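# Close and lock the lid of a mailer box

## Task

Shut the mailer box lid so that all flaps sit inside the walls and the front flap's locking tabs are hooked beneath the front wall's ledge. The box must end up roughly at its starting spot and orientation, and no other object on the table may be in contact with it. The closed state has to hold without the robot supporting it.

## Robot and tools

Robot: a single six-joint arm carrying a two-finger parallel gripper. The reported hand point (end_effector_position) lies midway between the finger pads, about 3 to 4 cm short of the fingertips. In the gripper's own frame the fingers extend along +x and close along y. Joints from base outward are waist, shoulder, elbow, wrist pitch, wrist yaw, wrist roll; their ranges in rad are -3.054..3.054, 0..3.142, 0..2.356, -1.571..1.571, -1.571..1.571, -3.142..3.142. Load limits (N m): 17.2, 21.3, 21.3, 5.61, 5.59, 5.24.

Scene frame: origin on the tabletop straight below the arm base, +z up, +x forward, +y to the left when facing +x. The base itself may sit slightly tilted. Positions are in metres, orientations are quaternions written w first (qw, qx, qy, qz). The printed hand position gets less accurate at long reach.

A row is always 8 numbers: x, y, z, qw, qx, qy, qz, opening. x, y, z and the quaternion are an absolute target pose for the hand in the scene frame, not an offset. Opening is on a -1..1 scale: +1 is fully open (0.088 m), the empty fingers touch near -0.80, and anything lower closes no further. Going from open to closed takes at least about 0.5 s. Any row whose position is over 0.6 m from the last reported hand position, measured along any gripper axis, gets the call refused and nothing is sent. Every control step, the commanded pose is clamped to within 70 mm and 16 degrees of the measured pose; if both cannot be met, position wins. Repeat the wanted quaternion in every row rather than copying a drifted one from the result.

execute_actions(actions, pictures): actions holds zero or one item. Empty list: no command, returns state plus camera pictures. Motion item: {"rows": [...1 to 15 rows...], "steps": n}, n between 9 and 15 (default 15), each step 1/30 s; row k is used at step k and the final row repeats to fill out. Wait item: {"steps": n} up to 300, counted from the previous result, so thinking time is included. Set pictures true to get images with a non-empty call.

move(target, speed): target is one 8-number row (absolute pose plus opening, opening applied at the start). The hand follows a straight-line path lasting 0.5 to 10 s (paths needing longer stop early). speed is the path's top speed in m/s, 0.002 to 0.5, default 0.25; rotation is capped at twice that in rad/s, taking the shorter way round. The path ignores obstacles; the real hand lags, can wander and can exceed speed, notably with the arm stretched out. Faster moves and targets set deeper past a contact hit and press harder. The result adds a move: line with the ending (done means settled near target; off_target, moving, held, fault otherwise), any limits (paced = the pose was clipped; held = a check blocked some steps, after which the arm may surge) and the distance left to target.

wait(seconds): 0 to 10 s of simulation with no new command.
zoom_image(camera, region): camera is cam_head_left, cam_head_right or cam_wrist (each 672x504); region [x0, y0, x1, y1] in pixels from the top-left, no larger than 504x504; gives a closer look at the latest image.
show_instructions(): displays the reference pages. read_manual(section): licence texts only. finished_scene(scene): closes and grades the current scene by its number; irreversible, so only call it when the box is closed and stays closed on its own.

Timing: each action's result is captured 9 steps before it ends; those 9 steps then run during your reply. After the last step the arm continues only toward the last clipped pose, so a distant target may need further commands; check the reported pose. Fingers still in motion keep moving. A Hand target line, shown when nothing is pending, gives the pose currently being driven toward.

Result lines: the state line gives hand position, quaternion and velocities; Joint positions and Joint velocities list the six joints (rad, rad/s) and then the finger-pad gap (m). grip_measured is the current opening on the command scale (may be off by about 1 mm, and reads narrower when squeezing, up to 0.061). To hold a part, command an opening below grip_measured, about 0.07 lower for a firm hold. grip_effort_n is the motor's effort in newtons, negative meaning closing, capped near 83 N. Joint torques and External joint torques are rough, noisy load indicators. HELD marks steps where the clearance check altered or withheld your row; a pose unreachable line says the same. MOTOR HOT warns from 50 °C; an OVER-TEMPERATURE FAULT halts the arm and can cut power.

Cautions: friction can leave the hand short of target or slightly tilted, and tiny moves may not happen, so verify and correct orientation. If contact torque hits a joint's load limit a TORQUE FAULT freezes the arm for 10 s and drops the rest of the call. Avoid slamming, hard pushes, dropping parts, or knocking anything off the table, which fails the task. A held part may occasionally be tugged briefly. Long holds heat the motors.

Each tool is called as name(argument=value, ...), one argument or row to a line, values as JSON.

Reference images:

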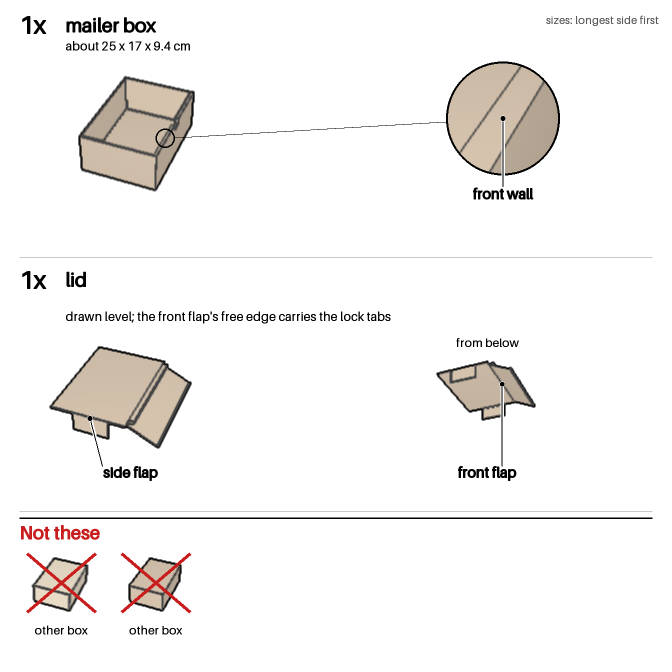

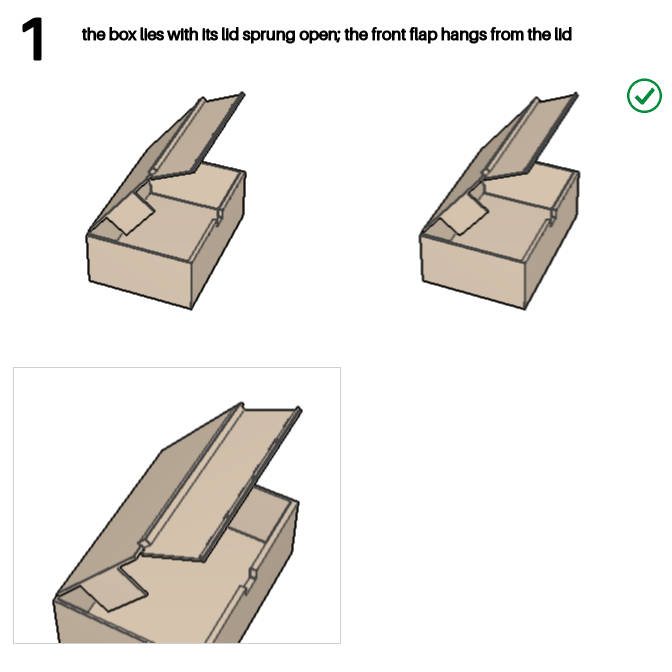

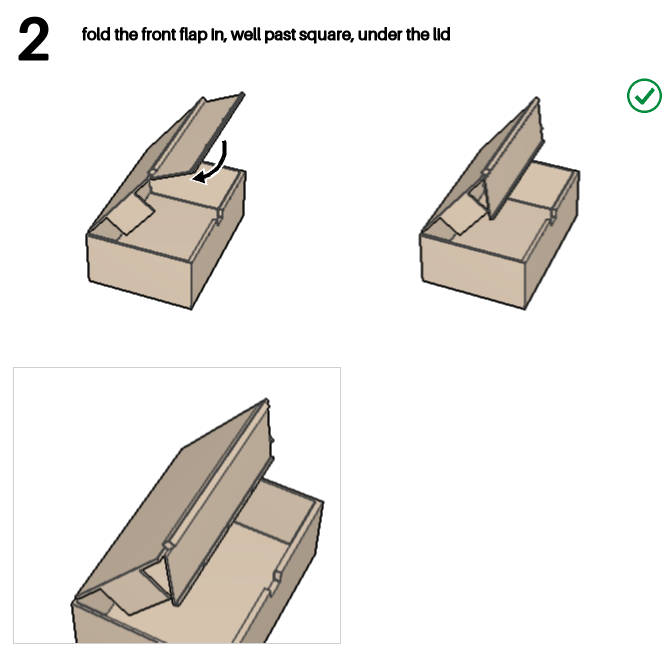

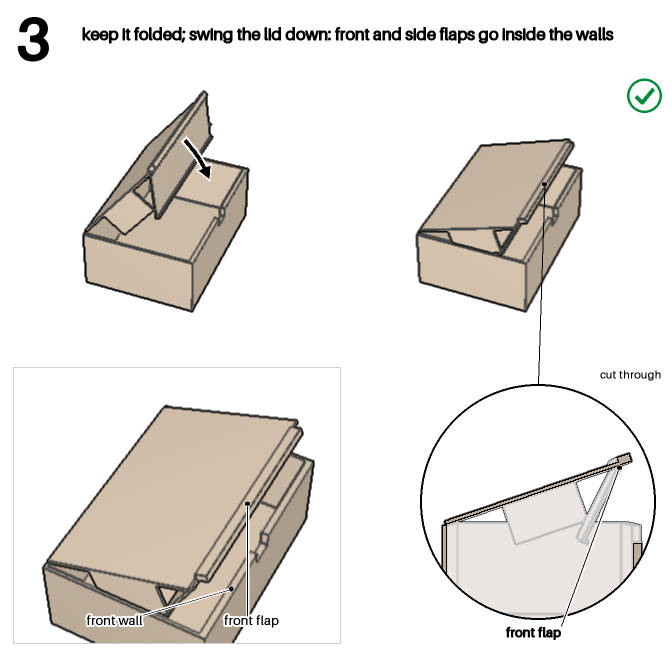

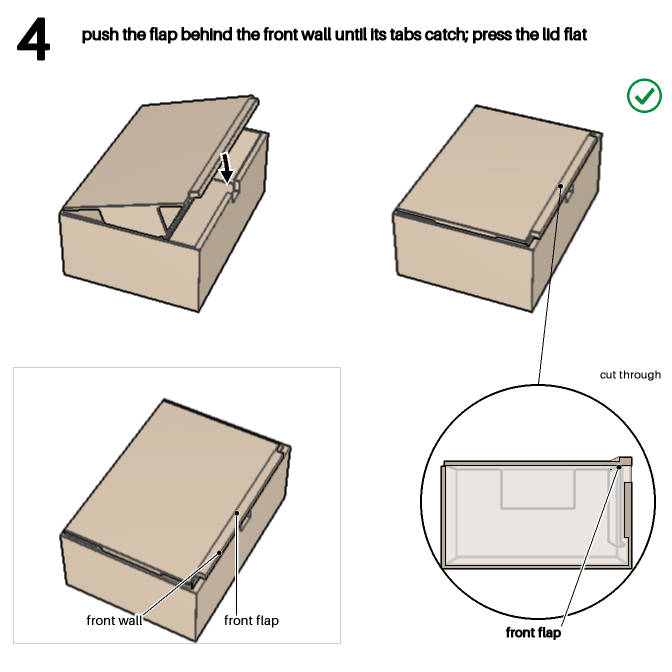

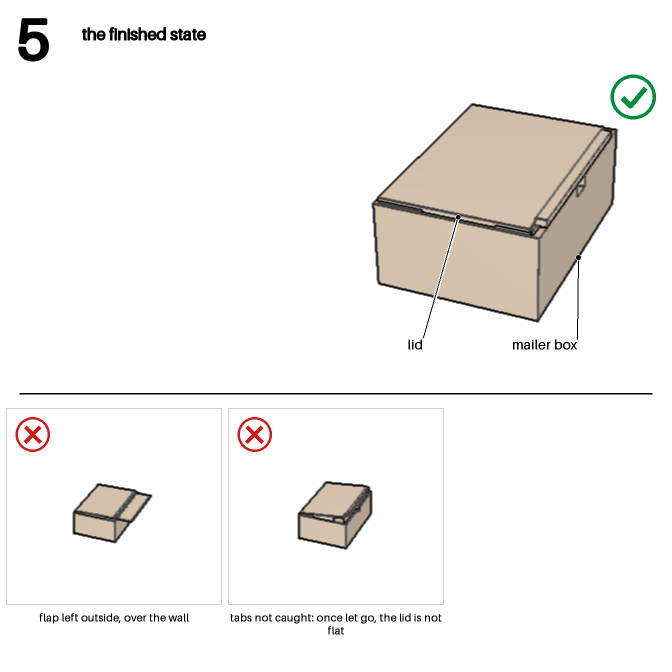

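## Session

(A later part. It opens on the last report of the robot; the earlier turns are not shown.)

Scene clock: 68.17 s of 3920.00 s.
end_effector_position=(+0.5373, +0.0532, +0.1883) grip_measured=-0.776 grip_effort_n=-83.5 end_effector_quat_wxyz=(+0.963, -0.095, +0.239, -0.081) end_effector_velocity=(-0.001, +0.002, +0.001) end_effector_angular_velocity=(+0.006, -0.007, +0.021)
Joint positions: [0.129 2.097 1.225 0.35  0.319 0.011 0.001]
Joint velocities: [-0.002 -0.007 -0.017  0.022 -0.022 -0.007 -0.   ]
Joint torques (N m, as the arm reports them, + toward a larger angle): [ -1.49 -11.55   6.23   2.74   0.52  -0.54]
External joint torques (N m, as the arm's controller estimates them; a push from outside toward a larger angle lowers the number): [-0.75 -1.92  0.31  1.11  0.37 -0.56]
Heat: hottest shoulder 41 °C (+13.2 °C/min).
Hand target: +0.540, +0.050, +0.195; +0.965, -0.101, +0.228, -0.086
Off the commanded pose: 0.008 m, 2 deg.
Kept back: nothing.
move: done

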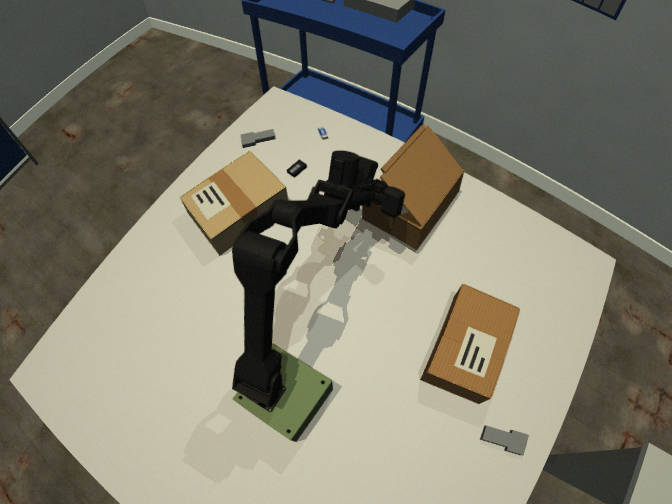

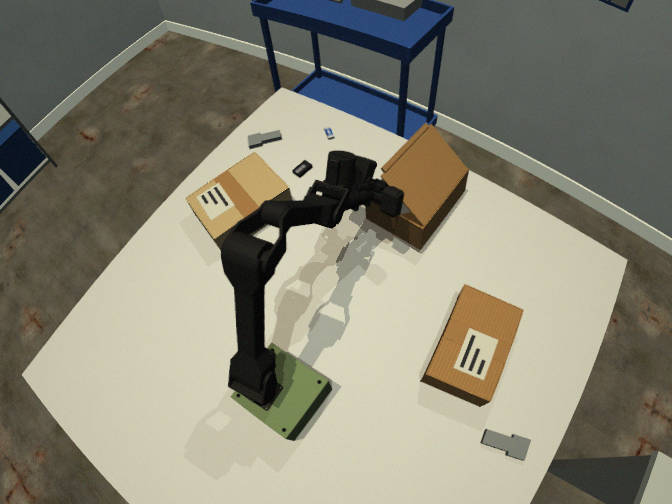

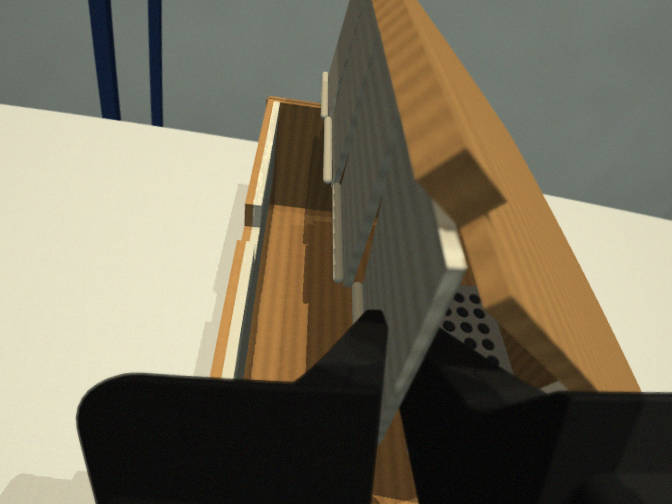

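move(
  target=[0.531,0.066,0.195,0.9637,-0.1013,0.2276,-0.0858,-0.87],
  speed=0.05,
)

move(
  target=[0.531,0.078,0.195,0.9637,-0.1013,0.2276,-0.0858,-0.3],
  speed=0.1,
)

move(
  target=[0.48,0.085,0.22,0.9637,-0.1013,0.2276,-0.0858,-0.3],
  speed=0.2,
)

Scene clock: 71.10 s of 3920.00 s.
end_effector_position=(+0.5290, +0.0646, +0.1786) grip_measured=-0.776 grip_effort_n=-83.5 end_effector_quat_wxyz=(+0.960, -0.102, +0.247, -0.082) end_effector_velocity=(-0.001, -0.003, +0.000) end_effector_angular_velocity=(-0.009, -0.002, -0.005)
Joint positions: [0.162 2.097 1.199 0.352 0.351 0.02  0.001]
Joint velocities: [-0.002 -0.002 -0.007  0.007  0.007 -0.007 -0.   ]
Joint torques (N m, as the arm reports them, + toward a larger angle): [ -0.59 -13.99   5.74   2.54   0.62  -0.16]
External joint torques (N m, as the arm's controller estimates them; a push from outside toward a larger angle lowers the number): [ 0.21 -4.5  -0.07  0.92  0.45 -0.18]
Heat: hottest shoulder 42 °C (+14.2 °C/min).
Hand target: +0.531, +0.066, +0.195; +0.965, -0.101, +0.228, -0.086
Off the commanded pose: 0.017 m, 2 deg.
Kept back: nothing.
move: off_target

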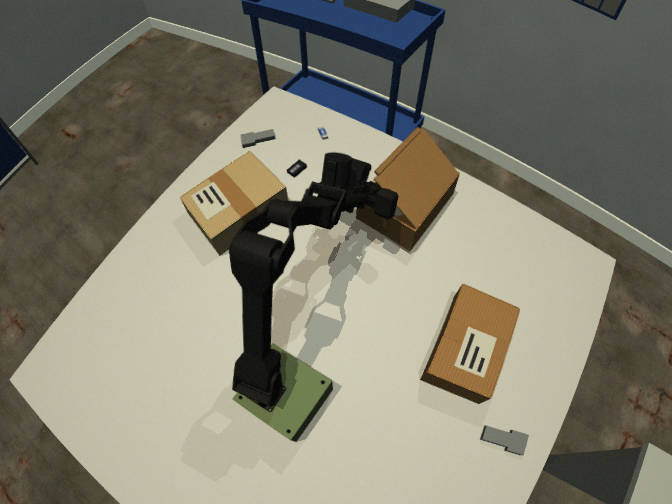

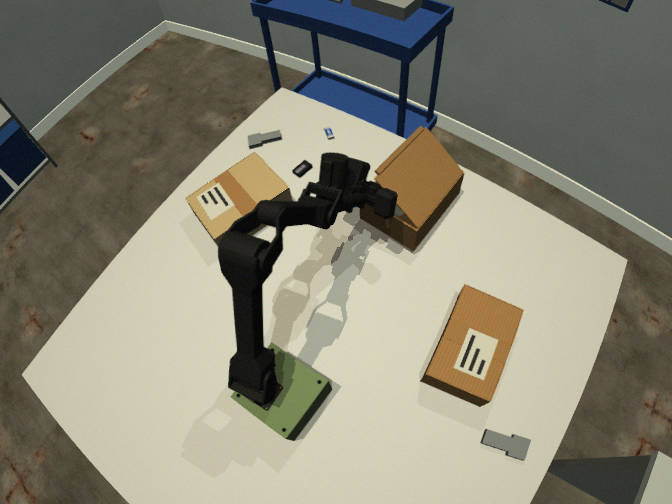

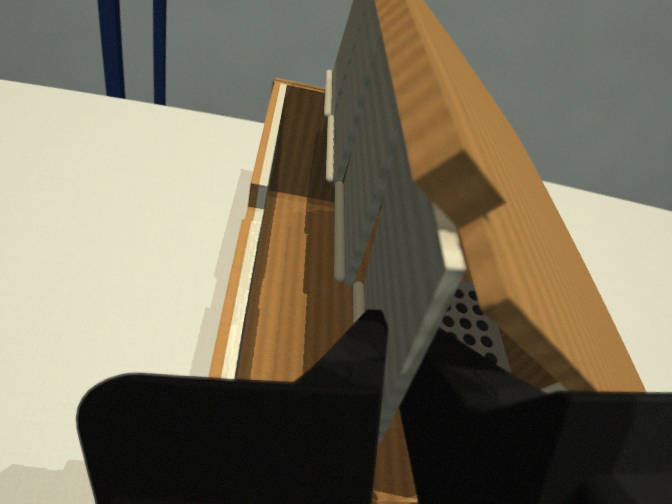

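Scene clock: 71.90 s of 3920.00 s.
end_effector_position=(+0.5285, +0.0738, +0.1814) grip_measured=-0.305 grip_effort_n=20.2 end_effector_quat_wxyz=(+0.961, -0.107, +0.241, -0.086) end_effector_velocity=(-0.000, +0.000, +0.001) end_effector_angular_velocity=(+0.002, -0.000, -0.007)
Joint positions: [0.188 2.097 1.206 0.353 0.386 0.023 0.024]
Joint velocities: [ 0.002 -0.002  0.002 -0.007  0.007  0.007  0.001]
Joint torques (N m, as the arm reports them, + toward a larger angle): [ -0.29 -13.45   7.01   1.44   0.26   0.11]
External joint torques (N m, as the arm's controller estimates them; a push from outside toward a larger angle lowers the number): [ 0.56 -3.91  1.17 -0.17  0.08  0.08]
Heat: hottest shoulder 42 °C (+14.0 °C/min).
Hand target: +0.531, +0.078, +0.195; +0.965, -0.101, +0.228, -0.086
Off the commanded pose: 0.014 m, 2 deg.
Kept back: nothing.
move: off_target

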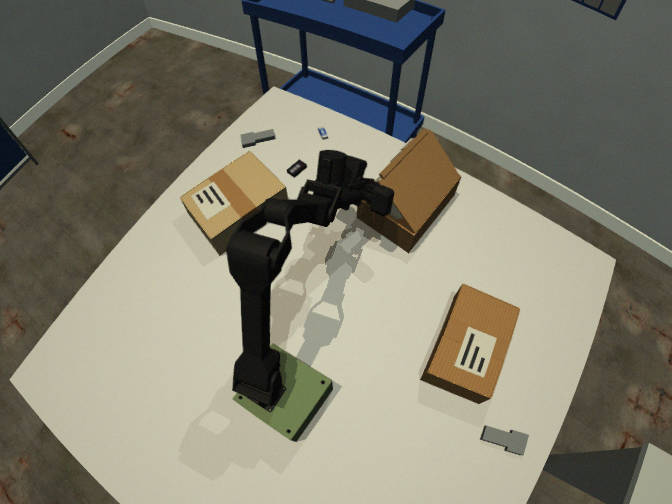

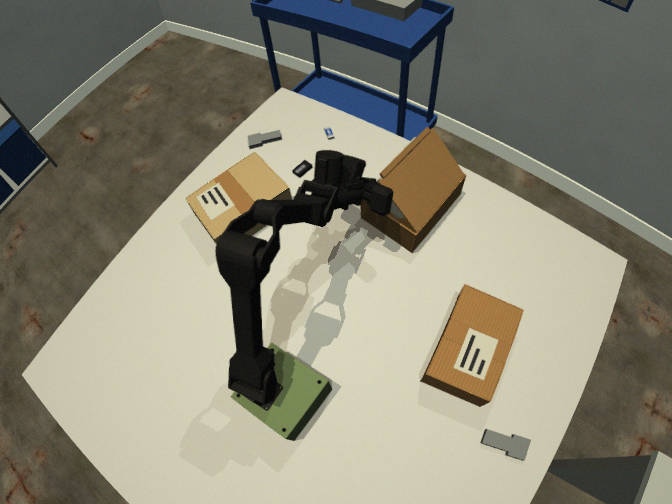

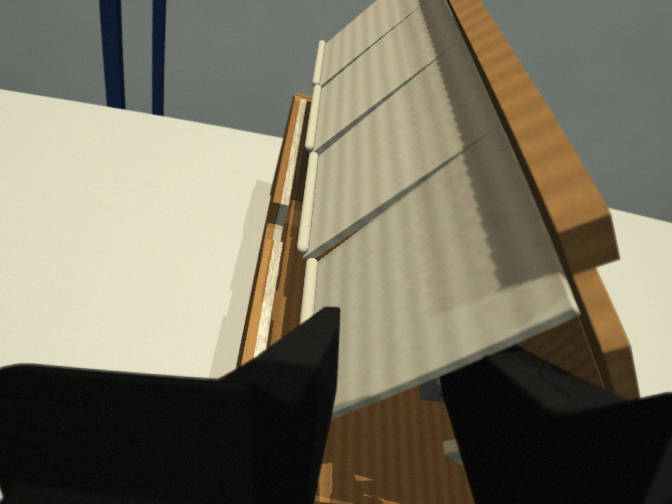

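Scene clock: 72.87 s of 3920.00 s.
end_effector_position=(+0.4822, +0.0837, +0.2108) grip_measured=-0.303 grip_effort_n=18.4 end_effector_quat_wxyz=(+0.962, -0.103, +0.237, -0.085) end_effector_velocity=(-0.003, -0.000, +0.003) end_effector_angular_velocity=(-0.008, -0.007, -0.000)
Joint positions: [0.235 1.893 1.039 0.317 0.422 0.052 0.024]
Joint velocities: [ 0.002 -0.012 -0.012  0.007  0.007 -0.007 -0.   ]
Joint torques (N m, as the arm reports them, + toward a larger angle): [ -0.6  -12.35   5.36   1.56   0.43   0.04]
External joint torques (N m, as the arm's controller estimates them; a push from outside toward a larger angle lowers the number): [ 0.07 -4.16 -0.51 -0.02  0.24  0.02]
Heat: hottest shoulder 42 °C (+13.0 °C/min).
Hand target: +0.480, +0.085, +0.220; +0.965, -0.101, +0.228, -0.086
Off the commanded pose: 0.010 m, 1 deg.
Kept back: nothing.
move: off_target

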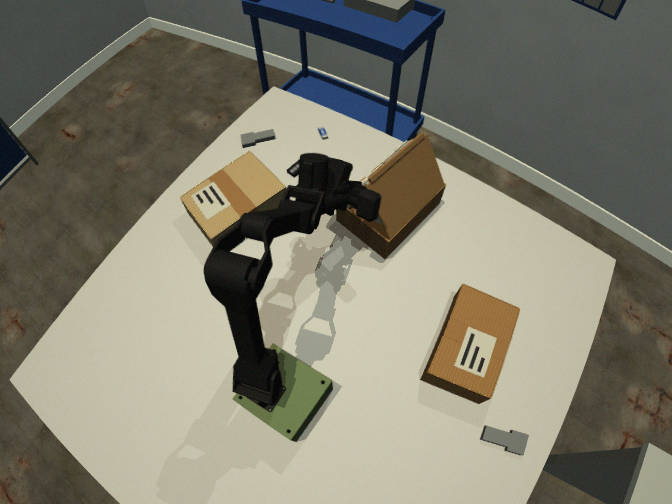

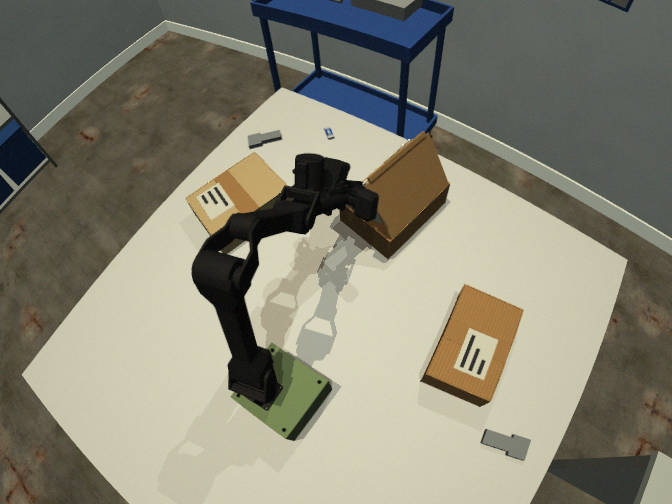

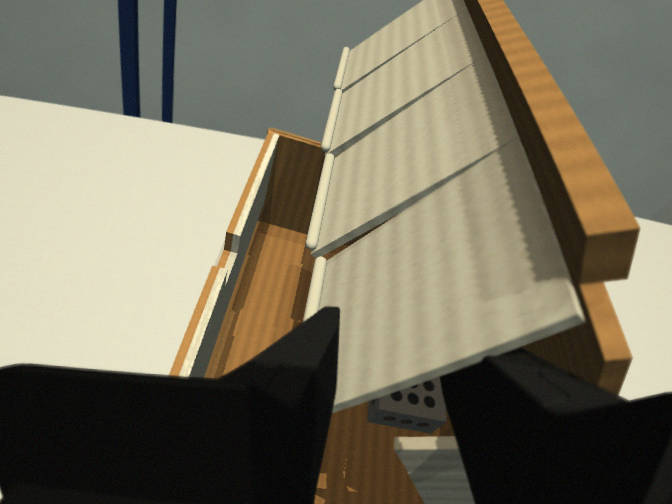

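move(
  target=[0.532,0.070,0.215,0.9637,-0.1013,0.2276,-0.0858,-0.3],
  speed=0.08,
)

Scene clock: 74.33 s of 3920.00 s.
end_effector_position=(+0.5280, +0.0719, +0.2132) grip_measured=-0.303 grip_effort_n=17.4 end_effector_quat_wxyz=(+0.965, -0.098, +0.230, -0.085) end_effector_velocity=(+0.004, -0.004, +0.002) end_effector_angular_velocity=(-0.009, -0.003, -0.010)
Joint positions: [0.176 2.026 1.223 0.291 0.37  0.026 0.024]
Joint velocities: [-0.007  0.007  0.017 -0.007  0.007 -0.007 -0.   ]
Joint torques (N m, as the arm reports them, + toward a larger angle): [-1.5  -9.78  8.06  1.7   0.21 -0.29]
External joint torques (N m, as the arm's controller estimates them; a push from outside toward a larger angle lowers the number): [-0.62 -0.43  1.94  0.07  0.03 -0.32]
Heat: hottest shoulder 43 °C (+14.2 °C/min).
Hand target: +0.532, +0.070, +0.215; +0.965, -0.101, +0.227, -0.086
Off the commanded pose: 0.005 m, 0 deg.
Kept back: nothing.
move: done

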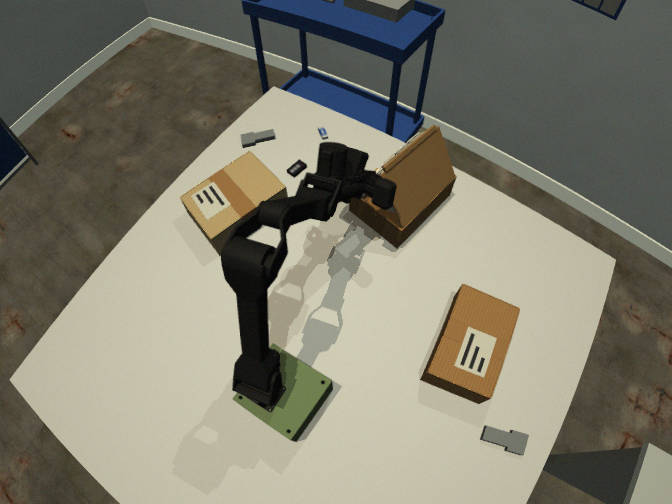

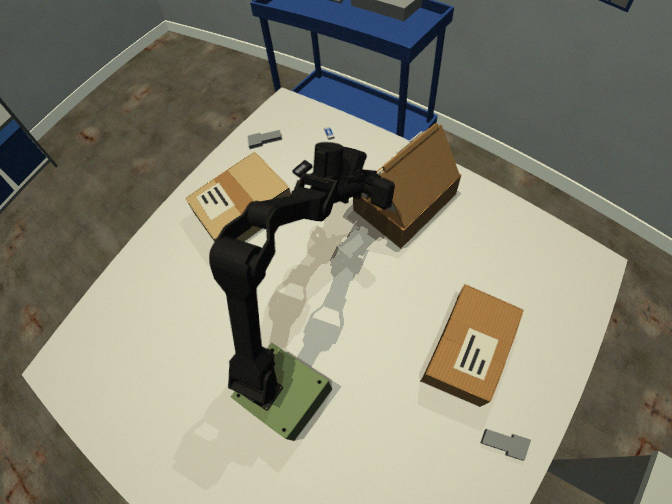

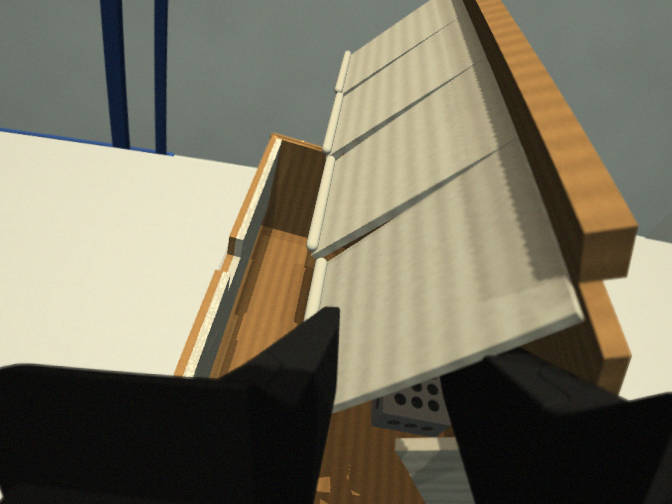

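move(
  target=[0.530,0.045,0.215,0.9637,-0.1013,0.2276,-0.0858,-0.3],
  speed=0.08,
)

move(
  target=[0.518,0.065,0.206,0.924,0,0,-0.383,-0.3],
  speed=0.2,
)

Scene clock: 76.73 s of 3920.00 s.
end_effector_position=(+0.5312, +0.0510, +0.2124) grip_measured=-0.303 grip_effort_n=18.4 end_effector_quat_wxyz=(+0.965, -0.099, +0.230, -0.080) end_effector_velocity=(+0.001, +0.002, +0.001) end_effector_angular_velocity=(-0.008, +0.000, +0.027)
Joint positions: [ 0.122  2.027  1.209  0.317  0.315 -0.006  0.024]
Joint velocities: [-0.002 -0.002 -0.002  0.007 -0.022 -0.022 -0.   ]
Joint torques (N m, as the arm reports them, + toward a larger angle): [ -1.78 -11.74   4.96   1.91   0.33  -0.27]
External joint torques (N m, as the arm's controller estimates them; a push from outside toward a larger angle lowers the number): [-0.98 -2.42 -1.16  0.26  0.18 -0.29]
Heat: hottest shoulder 43 °C (+14.1 °C/min).
Hand target: +0.530, +0.045, +0.215; +0.965, -0.101, +0.228, -0.086
Off the commanded pose: 0.007 m, 1 deg.
Kept back: nothing.
move: done

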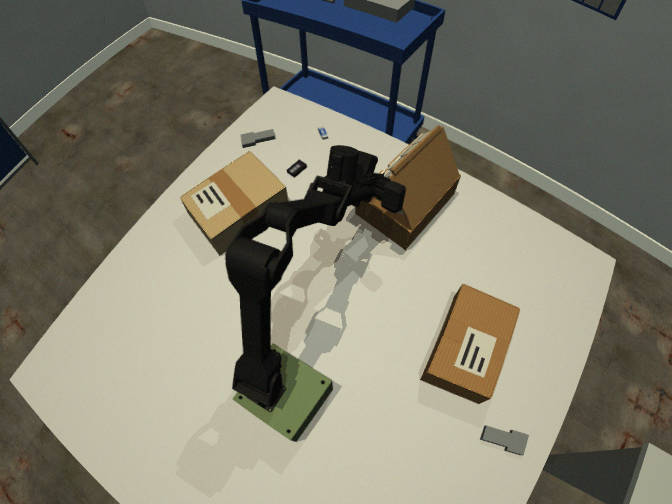

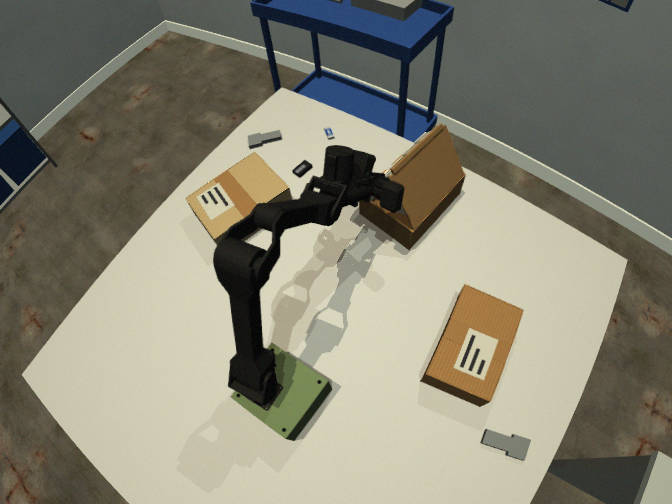

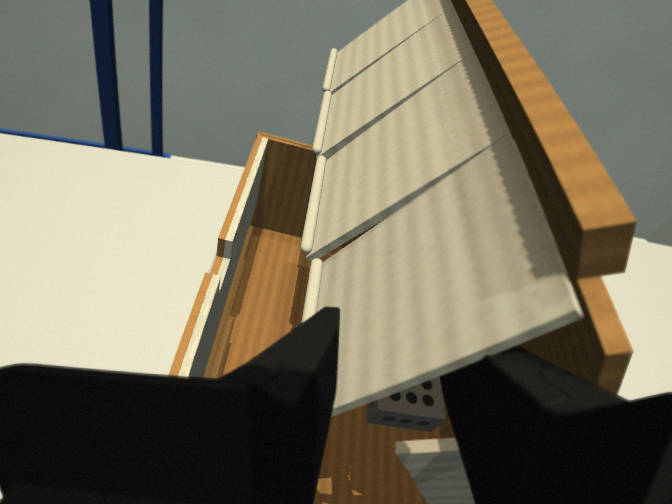

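Scene clock: 79.27 s of 3920.00 s.
end_effector_position=(+0.5175, +0.0655, +0.2111) grip_measured=-0.302 grip_effort_n=14.7 end_effector_quat_wxyz=(+0.926, +0.005, -0.005, -0.378) end_effector_velocity=(-0.000, -0.002, +0.001) end_effector_angular_velocity=(-0.003, -0.003, -0.009)
Joint positions: [0.33  2.307 1.281 0.878 1.145 0.191 0.024]
Joint velocities: [-0.002  0.002  0.002  0.007  0.007 -0.007 -0.   ]
Joint torques (N m, as the arm reports them, + toward a larger angle): [-0.89 -9.58  5.91  1.52  0.33 -0.17]
External joint torques (N m, as the arm's controller estimates them; a push from outside toward a larger angle lowers the number): [ 0.03  0.54  0.82  0.16  0.2  -0.18]
Heat: hottest shoulder 43 °C (+13.2 °C/min).
Hand target: +0.518, +0.065, +0.206; +0.924, -0.001, -0.002, -0.381
Off the commanded pose: 0.005 m, 1 deg.
Kept back: nothing.
move: done

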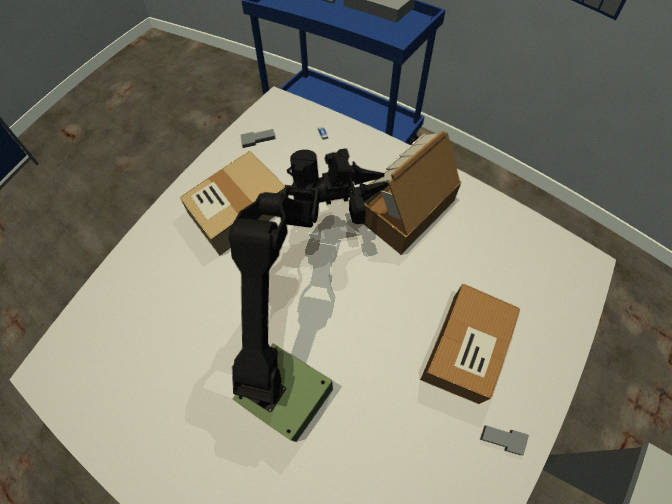

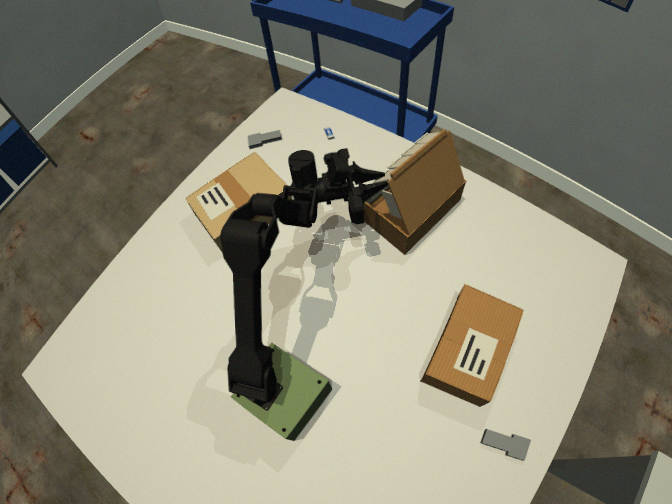

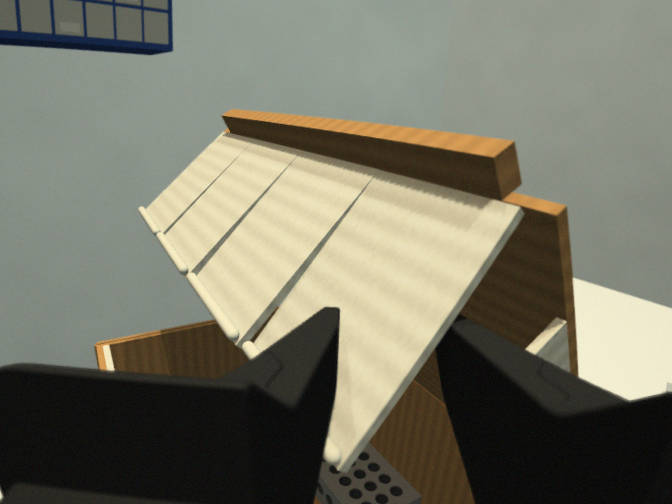

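execute_actions(
  actions=[
    {"rows":[[0.516,0.063,0.208,0.924,0,0,-0.383,-0.2],[0.514,0.061,0.208,0.924,0,0,-0.383,-0.1],[0.512,0.059,0.208,0.924,0,0,-0.383,-0.1],[0.510,0.057,0.208,0.924,0,0,-0.383,0.0],[0.508,0.055,0.208,0.924,0,0,-0.383,0.1],[0.506,0.053,0.208,0.924,0,0,-0.383,0.2],[0.504,0.051,0.208,0.924,0,0,-0.383,0.3],[0.502,0.050,0.208,0.924,0,0,-0.383,0.4],[0.501,0.049,0.208,0.924,0,0,-0.383,0.5],[0.500,0.048,0.208,0.924,0,0,-0.383,0.6],[0.499,0.047,0.208,0.924,0,0,-0.383,0.7],[0.498,0.046,0.208,0.924,0,0,-0.383,0.8],[0.497,0.045,0.208,0.924,0,0,-0.383,0.9],[0.496,0.044,0.208,0.924,0,0,-0.383,0.95]],"steps":15},
  ],
)

wait(
  seconds=0.4,
)

Scene clock: 80.10 s of 3920.00 s.
end_effector_position=(+0.5138, +0.0632, +0.2067) grip_measured=-0.062 grip_effort_n=21.6 end_effector_quat_wxyz=(+0.926, +0.001, -0.001, -0.379) end_effector_velocity=(-0.045, -0.027, -0.051) end_effector_angular_velocity=(-0.056, +0.148, +0.037)
Joint positions: [0.329 2.305 1.26  0.885 1.145 0.191 0.036]
Joint velocities: [-0.017 -0.051 -0.295  0.11  -0.066 -0.022  0.099]
Joint torques (N m, as the arm reports them, + toward a larger angle): [ -1.97 -13.22   3.36   1.48   0.24   0.  ]
External joint torques (N m, as the arm's controller estimates them; a push from outside toward a larger angle lowers the number): [-1.   -3.27 -1.46  0.17  0.09 -0.01]
Heat: hottest shoulder 43 °C (+13.2 °C/min).
Steps of this call (steps 1 to 19: nothing new was sent; steps 20 to 25: the first 6 steps of this action). Readings (end_effector_position):
20: (+0.5175, +0.0654, +0.2112)
21: (+0.5174, +0.0653, +0.2112)
23: (+0.5163, +0.0646, +0.2094)
25: the state above

Scene clock: 80.80 s of 3920.00 s.
end_effector_position=(+0.4972, +0.0476, +0.2029) grip_measured=+0.935 grip_effort_n=20.7 end_effector_quat_wxyz=(+0.925, -0.001, +0.003, -0.381) end_effector_velocity=(-0.002, -0.001, -0.001) end_effector_angular_velocity=(-0.008, +0.017, +0.004)
Joint positions: [0.31  2.262 1.155 0.94  1.131 0.191 0.085]
Joint velocities: [-0.002 -0.007 -0.012 -0.007 -0.007 -0.007  0.004]
Joint torques (N m, as the arm reports them, + toward a larger angle): [ -1.65 -12.76   3.76   1.67   0.07  -0.11]
External joint torques (N m, as the arm's controller estimates them; a push from outside toward a larger angle lowers the number): [-0.83 -3.23 -1.    0.31 -0.07 -0.12]
Heat: hottest shoulder 43 °C (+13.0 °C/min).
Hand target: +0.496, +0.044, +0.208; +0.924, +0.000, +0.000, -0.383
Off the commanded pose: 0.006 m, 0 deg.
Kept back: nothing.
Steps of this call (steps 1 to 9: the last 9 steps of your previous action; steps 10 to 21: nothing new was sent). Readings (end_effector_position):
1: (+0.5121, +0.0620, +0.2051)
2: (+0.5101, +0.0608, +0.2037)
4: (+0.5066, +0.0576, +0.2022)
8: (+0.5013, +0.0514, +0.2018)
21: the state above

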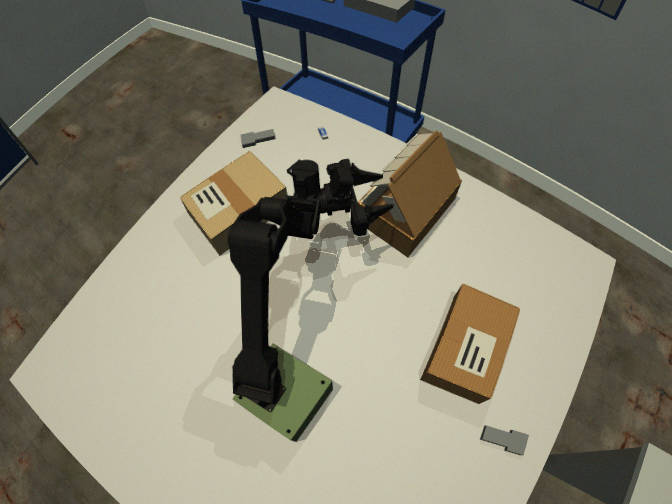

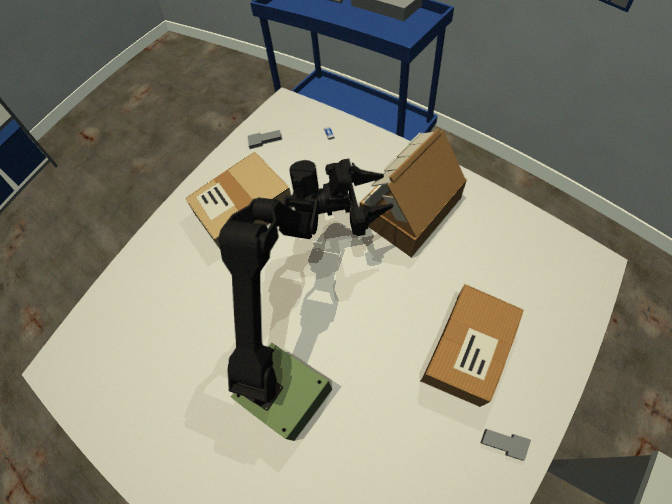

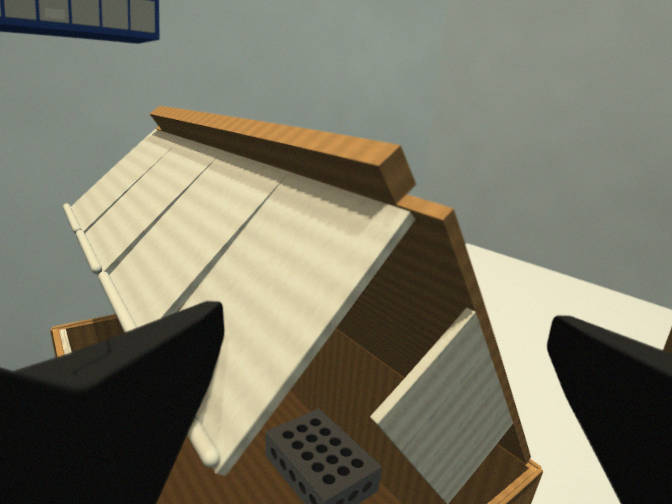

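move(
  target=[0.505,0.038,0.236,0.908,-0.330,0.0886,-0.243,0.97],
  speed=0.25,
)

move(
  target=[0.516,0.022,0.237,0.938,-0.341,0.021,-0.057,0.97],
  speed=0.2,
)

Scene clock: 83.40 s of 3920.00 s.
end_effector_position=(+0.5064, +0.0415, +0.2323) grip_measured=+0.966 grip_effort_n=20.2 end_effector_quat_wxyz=(+0.910, -0.327, +0.088, -0.241) end_effector_velocity=(+0.001, +0.002, +0.004) end_effector_angular_velocity=(-0.014, +0.001, +0.020)
Joint positions: [ 0.228  2.134  1.031  1.023  0.789 -0.574  0.086]
Joint velocities: [-0.002 -0.007 -0.002  0.007 -0.022 -0.022 -0.   ]
Joint torques (N m, as the arm reports them, + toward a larger angle): [ -1.38 -12.06   3.91   1.34   0.02  -0.17]
External joint torques (N m, as the arm's controller estimates them; a push from outside toward a larger angle lowers the number): [-0.61 -2.96 -1.19 -0.26 -0.06 -0.22]
Heat: hottest shoulder 44 °C (+13.1 °C/min).
Hand target: +0.505, +0.038, +0.236; +0.908, -0.330, +0.089, -0.243
Off the commanded pose: 0.005 m, 0 deg.
Kept back: nothing.
move: done

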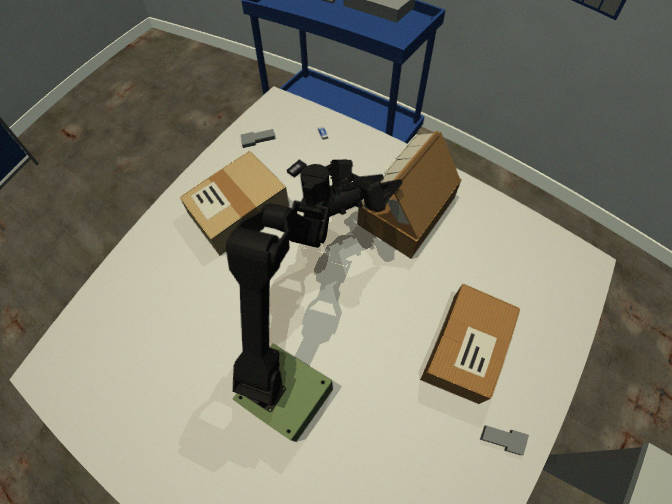

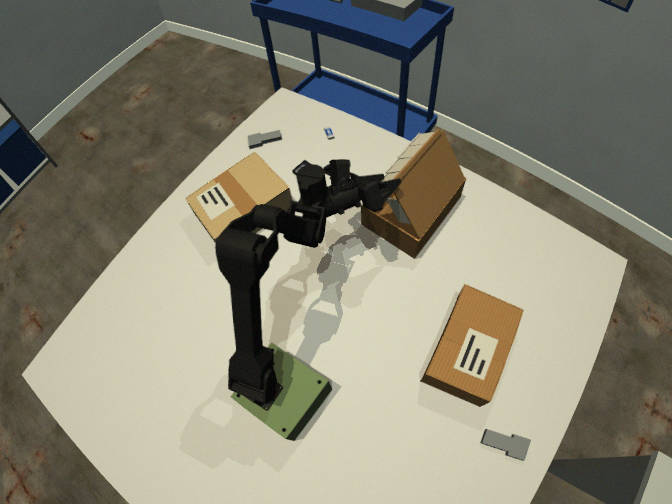

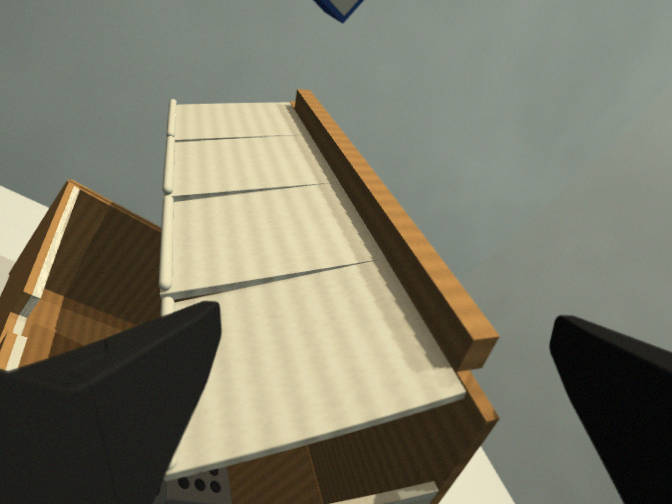

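Scene clock: 84.93 s of 3920.00 s.
end_effector_position=(+0.5170, +0.0255, +0.2317) grip_measured=+0.966 grip_effort_n=20.2 end_effector_quat_wxyz=(+0.939, -0.338, +0.026, -0.053) end_effector_velocity=(-0.000, -0.001, -0.001) end_effector_angular_velocity=(-0.007, +0.009, +0.014)
Joint positions: [ 0.044  2.103  0.926  1.136  0.205 -0.609  0.086]
Joint velocities: [-0.007 -0.002 -0.002 -0.007 -0.022 -0.007  0.   ]
Joint torques (N m, as the arm reports them, + toward a larger angle): [ -1.37 -11.58   4.08   2.01   0.12  -0.18]
External joint torques (N m, as the arm's controller estimates them; a push from outside toward a larger angle lowers the number): [-0.63 -3.08 -0.8   0.32  0.06 -0.23]
Heat: hottest shoulder 44 °C (+13.0 °C/min).
Hand target: +0.516, +0.022, +0.237; +0.938, -0.341, +0.022, -0.057
Off the commanded pose: 0.006 m, 1 deg.
Kept back: nothing.
move: done

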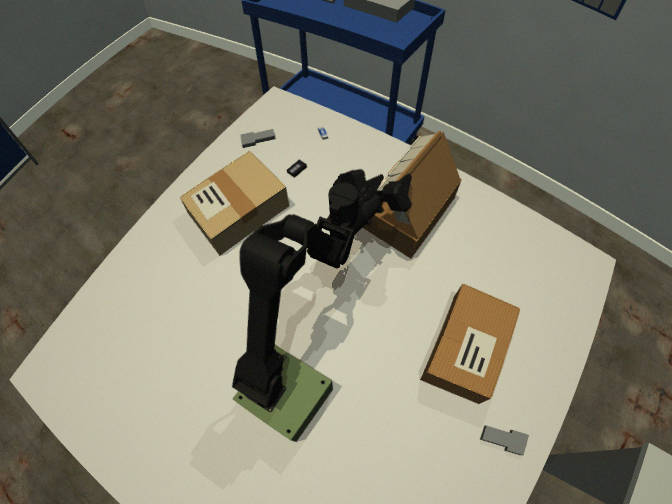

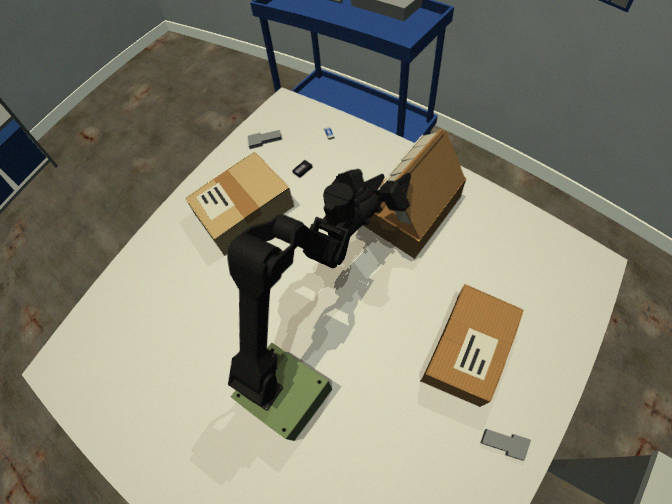

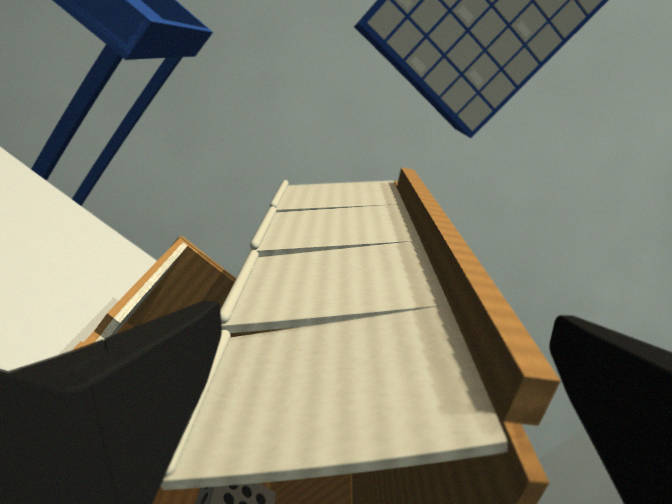

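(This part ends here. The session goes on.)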